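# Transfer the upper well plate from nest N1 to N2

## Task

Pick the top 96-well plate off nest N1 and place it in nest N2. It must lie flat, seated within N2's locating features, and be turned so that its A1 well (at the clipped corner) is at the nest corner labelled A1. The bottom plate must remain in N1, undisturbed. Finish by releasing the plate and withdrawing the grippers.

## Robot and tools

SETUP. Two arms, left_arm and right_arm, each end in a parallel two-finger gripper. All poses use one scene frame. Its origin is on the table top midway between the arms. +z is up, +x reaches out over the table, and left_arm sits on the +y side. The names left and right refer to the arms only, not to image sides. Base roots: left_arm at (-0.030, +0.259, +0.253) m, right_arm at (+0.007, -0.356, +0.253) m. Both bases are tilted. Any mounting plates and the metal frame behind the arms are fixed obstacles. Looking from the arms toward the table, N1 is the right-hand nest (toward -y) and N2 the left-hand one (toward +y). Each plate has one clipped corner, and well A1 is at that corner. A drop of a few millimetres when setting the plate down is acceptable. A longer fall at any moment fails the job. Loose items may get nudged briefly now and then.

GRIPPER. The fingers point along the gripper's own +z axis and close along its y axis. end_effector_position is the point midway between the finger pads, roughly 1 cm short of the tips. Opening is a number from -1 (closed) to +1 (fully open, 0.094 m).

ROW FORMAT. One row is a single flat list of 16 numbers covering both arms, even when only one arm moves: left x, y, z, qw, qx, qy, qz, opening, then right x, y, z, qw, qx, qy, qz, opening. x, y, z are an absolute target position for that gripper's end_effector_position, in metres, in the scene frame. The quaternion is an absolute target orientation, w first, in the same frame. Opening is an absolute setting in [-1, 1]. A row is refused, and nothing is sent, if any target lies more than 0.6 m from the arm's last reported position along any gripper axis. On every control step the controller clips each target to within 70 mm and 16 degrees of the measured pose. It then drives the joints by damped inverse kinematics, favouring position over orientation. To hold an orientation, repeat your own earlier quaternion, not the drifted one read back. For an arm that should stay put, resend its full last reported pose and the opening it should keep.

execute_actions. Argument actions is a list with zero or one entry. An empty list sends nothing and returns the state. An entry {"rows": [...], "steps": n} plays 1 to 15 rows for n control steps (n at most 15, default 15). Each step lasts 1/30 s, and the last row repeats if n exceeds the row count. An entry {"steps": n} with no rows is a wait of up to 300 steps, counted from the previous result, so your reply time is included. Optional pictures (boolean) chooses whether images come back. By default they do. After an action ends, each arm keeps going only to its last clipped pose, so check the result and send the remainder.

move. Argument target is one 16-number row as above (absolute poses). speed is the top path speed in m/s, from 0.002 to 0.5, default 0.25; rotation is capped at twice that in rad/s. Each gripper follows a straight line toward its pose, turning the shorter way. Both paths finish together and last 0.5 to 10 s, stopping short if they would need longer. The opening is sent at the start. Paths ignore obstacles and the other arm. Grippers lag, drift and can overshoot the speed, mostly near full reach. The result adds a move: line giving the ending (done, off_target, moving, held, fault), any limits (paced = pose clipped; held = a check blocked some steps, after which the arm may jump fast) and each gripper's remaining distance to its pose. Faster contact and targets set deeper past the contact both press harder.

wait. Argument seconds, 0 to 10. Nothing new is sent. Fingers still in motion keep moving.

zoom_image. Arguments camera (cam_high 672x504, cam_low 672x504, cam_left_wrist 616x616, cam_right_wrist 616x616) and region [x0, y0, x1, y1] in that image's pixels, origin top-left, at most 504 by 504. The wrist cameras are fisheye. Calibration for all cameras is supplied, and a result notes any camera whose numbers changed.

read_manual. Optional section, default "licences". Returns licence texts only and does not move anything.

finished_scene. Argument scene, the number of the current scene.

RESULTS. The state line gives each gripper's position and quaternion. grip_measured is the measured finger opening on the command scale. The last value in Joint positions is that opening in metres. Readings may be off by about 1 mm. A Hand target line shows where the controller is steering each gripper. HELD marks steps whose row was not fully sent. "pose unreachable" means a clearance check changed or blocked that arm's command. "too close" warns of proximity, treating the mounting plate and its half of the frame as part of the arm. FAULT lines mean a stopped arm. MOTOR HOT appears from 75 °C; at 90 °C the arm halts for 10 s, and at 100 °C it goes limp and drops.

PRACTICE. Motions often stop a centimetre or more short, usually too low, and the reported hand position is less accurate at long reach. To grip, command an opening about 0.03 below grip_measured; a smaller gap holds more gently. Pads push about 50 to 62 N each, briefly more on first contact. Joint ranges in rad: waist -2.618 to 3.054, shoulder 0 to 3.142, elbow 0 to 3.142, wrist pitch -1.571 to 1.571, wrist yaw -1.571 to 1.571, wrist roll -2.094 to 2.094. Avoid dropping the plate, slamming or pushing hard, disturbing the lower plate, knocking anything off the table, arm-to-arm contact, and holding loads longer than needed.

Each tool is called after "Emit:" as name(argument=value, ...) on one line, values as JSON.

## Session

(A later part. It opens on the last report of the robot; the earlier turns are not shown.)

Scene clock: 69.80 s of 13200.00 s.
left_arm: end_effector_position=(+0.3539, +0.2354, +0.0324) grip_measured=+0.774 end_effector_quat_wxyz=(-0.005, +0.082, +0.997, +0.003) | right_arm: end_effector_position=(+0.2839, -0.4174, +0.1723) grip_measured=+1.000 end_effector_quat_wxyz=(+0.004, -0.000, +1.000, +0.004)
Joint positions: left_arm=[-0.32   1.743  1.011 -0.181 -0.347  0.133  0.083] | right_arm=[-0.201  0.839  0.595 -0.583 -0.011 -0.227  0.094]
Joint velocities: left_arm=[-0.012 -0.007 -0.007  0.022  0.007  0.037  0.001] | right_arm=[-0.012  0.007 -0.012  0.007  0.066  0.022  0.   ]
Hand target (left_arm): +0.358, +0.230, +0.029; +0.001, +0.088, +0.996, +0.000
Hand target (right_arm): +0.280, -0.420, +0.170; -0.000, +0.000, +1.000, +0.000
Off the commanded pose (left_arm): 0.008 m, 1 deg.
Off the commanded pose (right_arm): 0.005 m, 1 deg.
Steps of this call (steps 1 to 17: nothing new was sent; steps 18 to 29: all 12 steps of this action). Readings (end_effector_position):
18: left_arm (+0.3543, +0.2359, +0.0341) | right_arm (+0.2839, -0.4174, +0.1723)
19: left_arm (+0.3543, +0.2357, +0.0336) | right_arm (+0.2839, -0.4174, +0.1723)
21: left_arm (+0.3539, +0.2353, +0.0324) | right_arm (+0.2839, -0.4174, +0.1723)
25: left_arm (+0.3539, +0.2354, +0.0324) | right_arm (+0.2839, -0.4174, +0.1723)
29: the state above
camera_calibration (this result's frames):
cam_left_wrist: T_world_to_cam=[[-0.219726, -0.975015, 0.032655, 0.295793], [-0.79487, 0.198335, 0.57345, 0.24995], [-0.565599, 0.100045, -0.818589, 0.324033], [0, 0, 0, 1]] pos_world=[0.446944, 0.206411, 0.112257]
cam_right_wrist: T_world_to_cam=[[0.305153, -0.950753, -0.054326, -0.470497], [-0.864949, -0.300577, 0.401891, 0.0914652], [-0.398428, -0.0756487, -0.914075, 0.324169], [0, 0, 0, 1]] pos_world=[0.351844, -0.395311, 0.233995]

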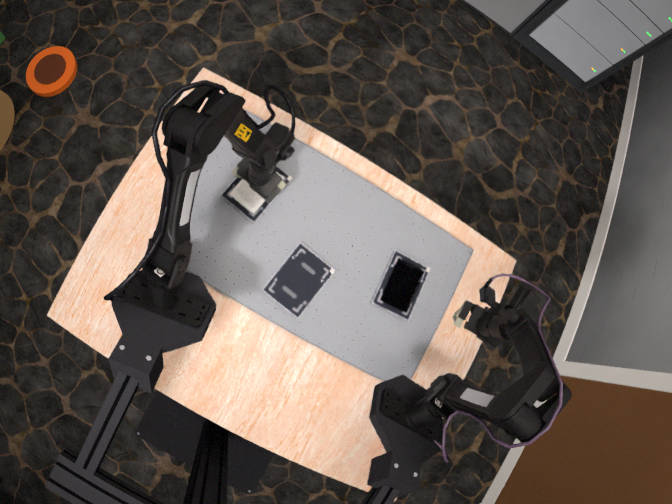

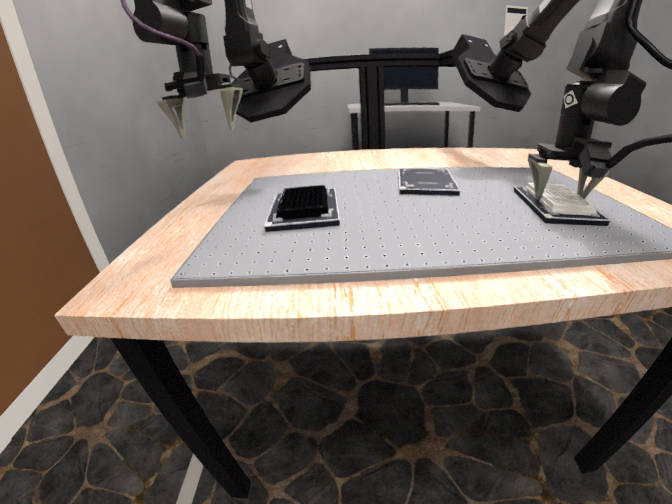

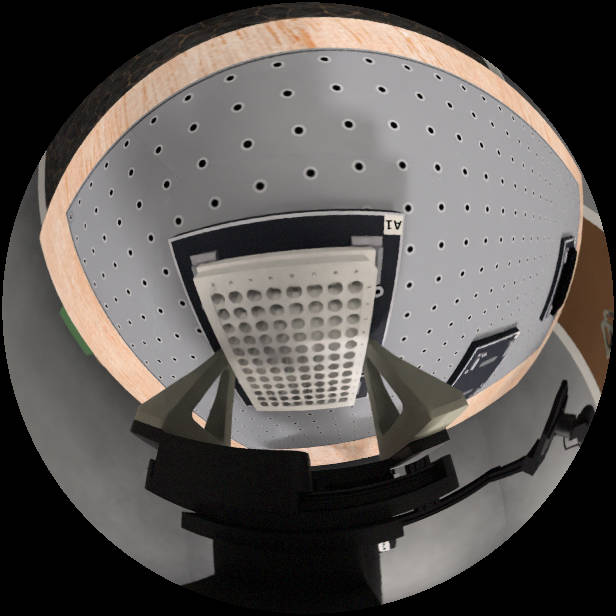

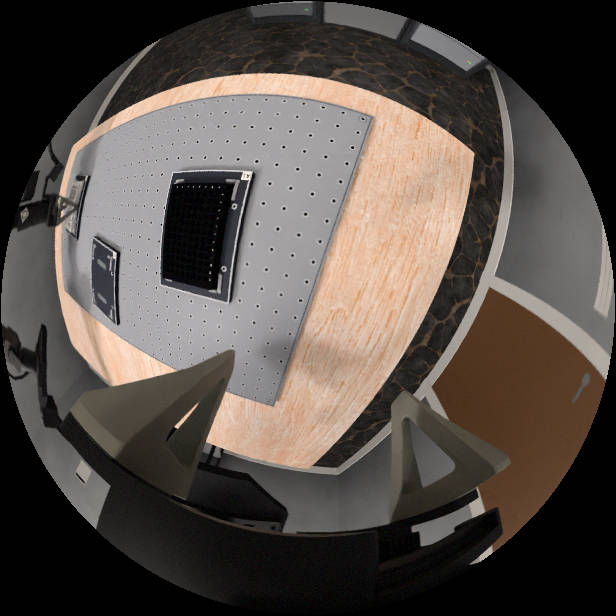

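Looks inserted. Release.

Emit:
execute_actions(actions=[{"rows":[[0.3585,0.2303,0.029,0.001,0.088,0.9961,0,1,0.28,-0.42,0.17,0,0,1,0,1]],"steps":12}], pictures=false)

Emit:
move(target=[0.352,0.236,0.13,0,0.082,0.9966,0,1,0.28,-0.42,0.17,0,0,1,0,1], speed=0.15)

Emit:
zoom_image(camera="cam_left_wrist", region=[200,230,400,430])

Emit:
zoom_image(camera="cam_low", region=[500,150,630,240])

Scene clock: 71.03 s of 13200.00 s.
left_arm: end_effector_position=(+0.3538, +0.2352, +0.0318) grip_measured=+1.000 end_effector_quat_wxyz=(-0.005, +0.082, +0.997, +0.003) | right_arm: end_effector_position=(+0.2839, -0.4174, +0.1723) grip_measured=+1.000 end_effector_quat_wxyz=(+0.004, -0.000, +1.000, +0.004)
Joint positions: left_arm=[-0.32   1.745  1.011 -0.178 -0.347  0.134  0.094] | right_arm=[-0.201  0.839  0.595 -0.583 -0.011 -0.227  0.094]
Joint velocities: left_arm=[-0.012 -0.017  0.002 -0.037  0.066 -0.007  0.   ] | right_arm=[-0.002 -0.007  0.012 -0.051  0.022 -0.066  0.   ]
Hand target (left_arm): +0.358, +0.230, +0.029; +0.001, +0.088, +0.996, -0.000
Hand target (right_arm): +0.280, -0.420, +0.170; -0.000, +0.000, +1.000, +0.000
Off the commanded pose (left_arm): 0.007 m, 1 deg.
Off the commanded pose (right_arm): 0.005 m, 1 deg.
Steps of this call (steps 1 to 25: nothing new was sent; steps 26 to 37: all 12 steps of this action). Readings (end_effector_position):
26: left_arm (+0.3540, +0.2354, +0.0324) | right_arm (+0.2839, -0.4174, +0.1723)
27: left_arm (+0.3541, +0.2354, +0.0323) | right_arm (+0.2839, -0.4174, +0.1723)
29: left_arm (+0.3538, +0.2352, +0.0319) | right_arm (+0.2839, -0.4174, +0.1723)
33: left_arm (+0.3538, +0.2352, +0.0318) | right_arm (+0.2839, -0.4174, +0.1723)
37: the state above

Scene clock: 72.57 s of 13200.00 s.
left_arm: end_effector_position=(+0.3588, +0.2381, +0.1290) grip_measured=+1.000 end_effector_quat_wxyz=(+0.006, +0.079, +0.997, -0.000) | right_arm: end_effector_position=(+0.2839, -0.4174, +0.1723) grip_measured=+1.000 end_effector_quat_wxyz=(+0.004, -0.000, +1.000, +0.004)
Joint positions: left_arm=[-0.424  1.439  1.011 -0.494 -0.405  0.046  0.094] | right_arm=[-0.201  0.839  0.595 -0.583 -0.011 -0.227  0.094]
Joint velocities: left_arm=[ 0.002 -0.017 -0.017 -0.066 -0.022  0.007  0.   ] | right_arm=[-0.007 -0.002 -0.002 -0.037 -0.022  0.007  0.   ]
Hand target (left_arm): +0.353, +0.235, +0.131; +0.000, +0.082, +0.997, +0.000
Hand target (right_arm): +0.280, -0.420, +0.170; -0.000, +0.000, +1.000, +0.000
Off the commanded pose (left_arm): 0.007 m, 1 deg.
Off the commanded pose (right_arm): 0.005 m, 1 deg.
move: done
camera_calibration (this result's frames):
cam_left_wrist: T_world_to_cam=[[-0.214101, -0.976192, 0.0347854, 0.294293], [-0.808044, 0.197006, 0.555206, 0.20534], [-0.548841, 0.0907621, -0.830985, 0.403416], [0, 0, 0, 1]] pos_world=[0.450343, 0.210218, 0.21099]
cam_right_wrist: T_world_to_cam=[[0.305153, -0.950753, -0.054326, -0.470497], [-0.864949, -0.300577, 0.401891, 0.0914652], [-0.398428, -0.0756487, -0.914075, 0.324169], [0, 0, 0, 1]] pos_world=[0.351844, -0.395311, 0.233995]

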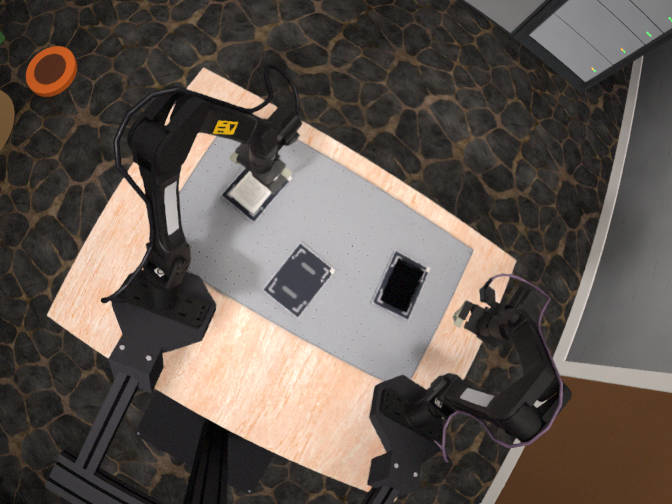

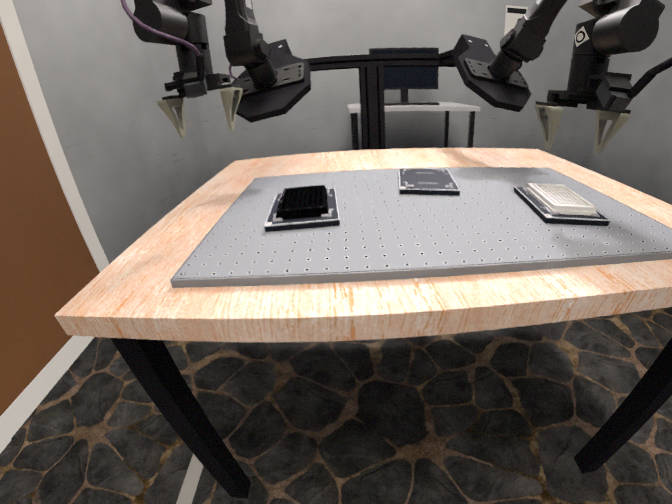

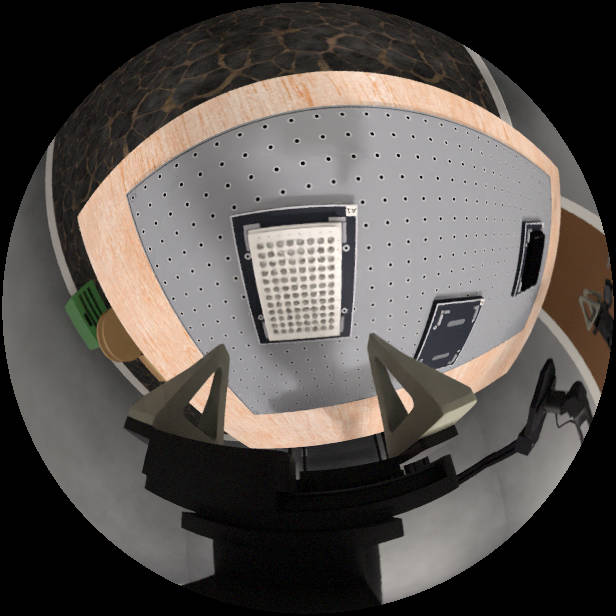

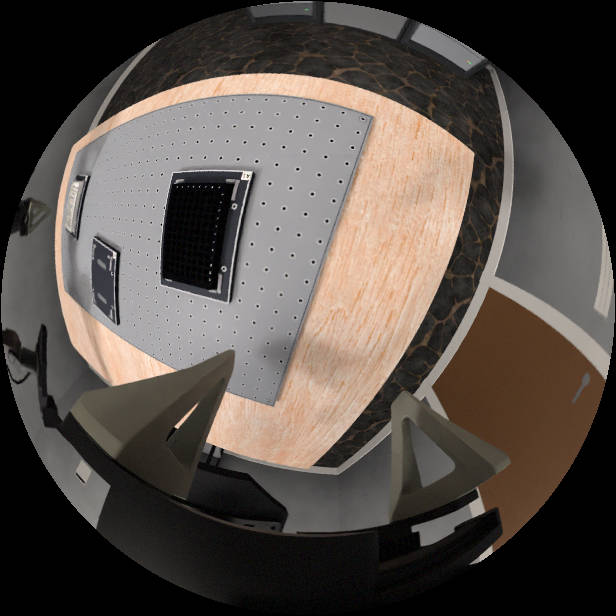

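Region (200, 230, 400, 430) of cam_left_wrist's 616x616 image, scaled by 2.520, with more detail than that image has.

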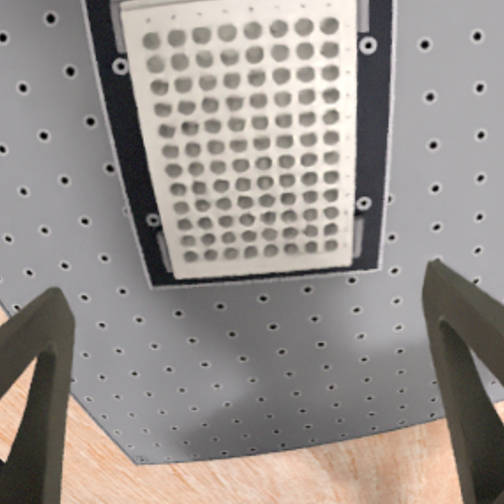

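Region (500, 150, 630, 240) of cam_low's 672x504 image, scaled by 3.877, with more detail than that image has; it fills the top 349 rows of this view, and the rest is white.

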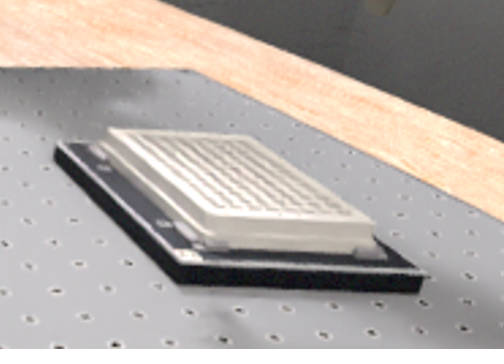

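Check the rear while retreating.

Emit:
move(target=[0.2,0.33,0.14,0,0.082,0.9966,0,1,0.28,-0.42,0.17,0,0,1,0,1])

Emit:
zoom_image(camera="cam_left_wrist", region=[300,130,500,330])

Emit:
zoom_image(camera="cam_high", region=[210,140,310,230])

Scene clock: 74.43 s of 13200.00 s.
left_arm: end_effector_position=(+0.2058, +0.3323, +0.1439) grip_measured=+1.000 end_effector_quat_wxyz=(+0.001, +0.078, +0.997, +0.004) | right_arm: end_effector_position=(+0.2839, -0.4174, +0.1723) grip_measured=+1.000 end_effector_quat_wxyz=(+0.004, -0.000, +1.000, +0.004)
Joint positions: left_arm=[ 0.054  0.824  0.408 -0.418 -0.106  0.421  0.094] | right_arm=[-0.201  0.839  0.595 -0.583 -0.011 -0.227  0.094]
Joint velocities: left_arm=[-0.012  0.017  0.007 -0.081 -0.007 -0.022  0.   ] | right_arm=[-0.012 -0.007 -0.002 -0.037 -0.007 -0.051  0.   ]
Hand target (left_arm): +0.199, +0.330, +0.143; -0.001, +0.081, +0.997, -0.001
Hand target (right_arm): +0.280, -0.420, +0.170; -0.000, +0.000, +1.000, +0.000
Off the commanded pose (left_arm): 0.007 m, 1 deg.
Off the commanded pose (right_arm): 0.005 m, 1 deg.
move: done
camera_calibration (this result's frames):
cam_left_wrist: T_world_to_cam=[[-0.211779, -0.97692, 0.0278839, 0.353779], [-0.803087, 0.190213, 0.564687, 0.0547673], [-0.556957, 0.0971957, -0.824834, 0.32196], [0, 0, 0, 1]] pos_world=[0.298224, 0.303904, 0.224772]
cam_right_wrist: T_world_to_cam=[[0.305153, -0.950753, -0.054326, -0.470497], [-0.864949, -0.300577, 0.401891, 0.0914652], [-0.398428, -0.0756487, -0.914075, 0.324169], [0, 0, 0, 1]] pos_world=[0.351844, -0.395311, 0.233995]

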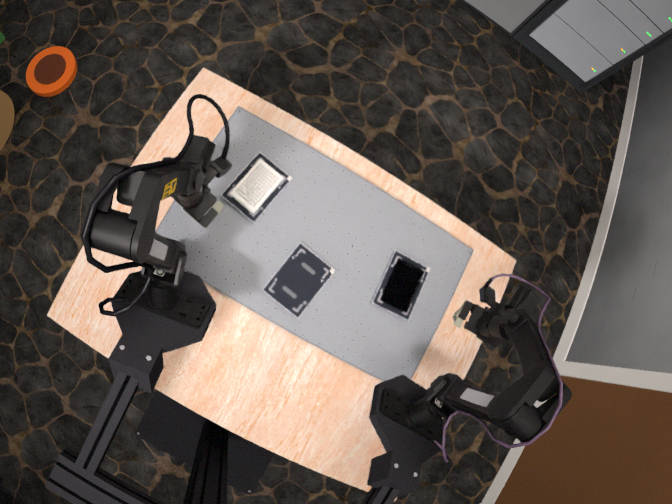

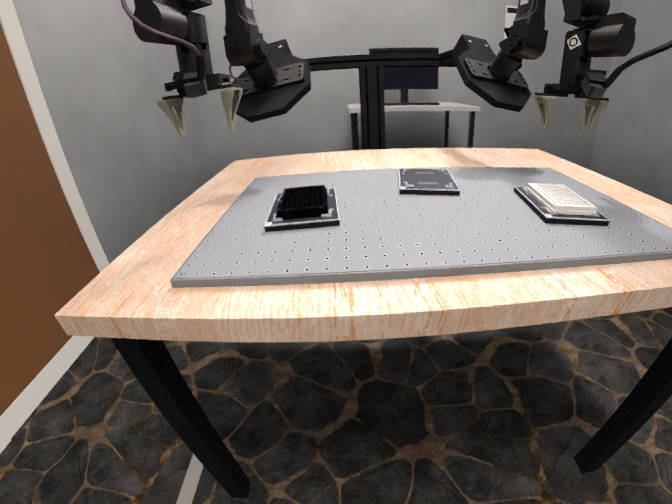

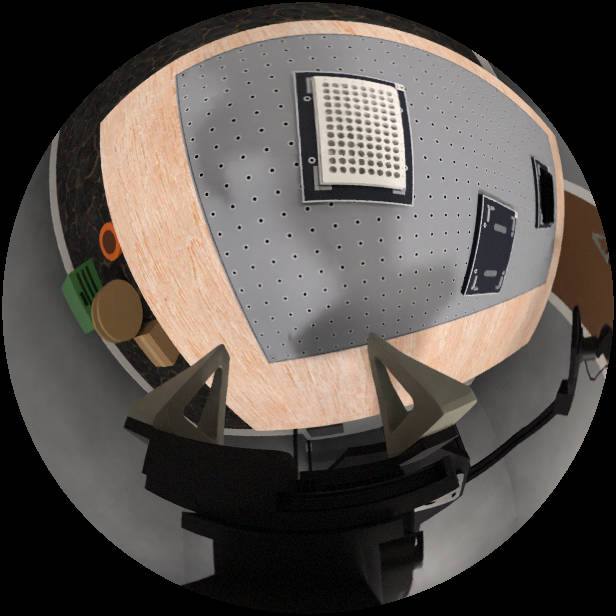

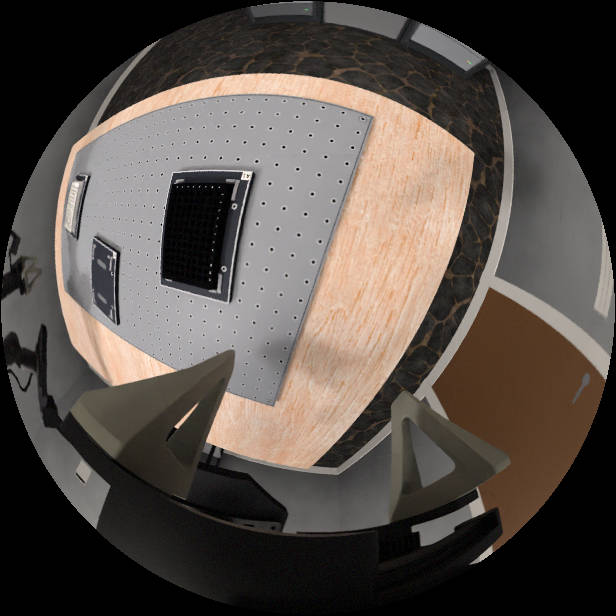

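Region (300, 130, 500, 330) of cam_left_wrist's 616x616 image, scaled by 2.520, with more detail than that image has.

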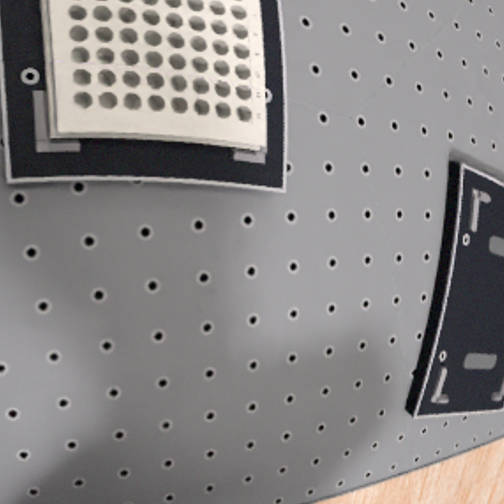

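Region (210, 140, 310, 230) of cam_high's 672x504 image, scaled by 5.040, with more detail than that image has; it fills the top 454 rows of this view, and the rest is white.

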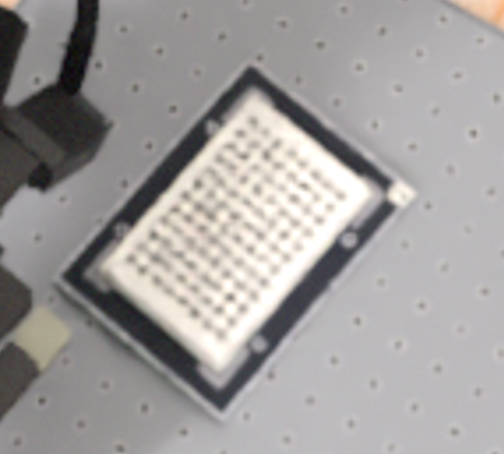

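Emit:
zoom_image(camera="cam_left_wrist", region=[295,140,420,210])

Region (295, 140, 420, 210) of cam_left_wrist's 616x616 image, scaled by 4.032, with more detail than that image has; it fills the top 282 rows of this view, and the rest is white.

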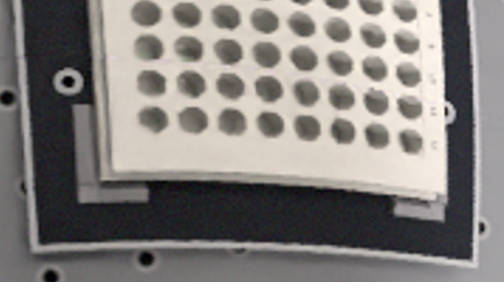

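Seated.

Emit:
finished_scene(scene=1)

The scene is finished: the task was done.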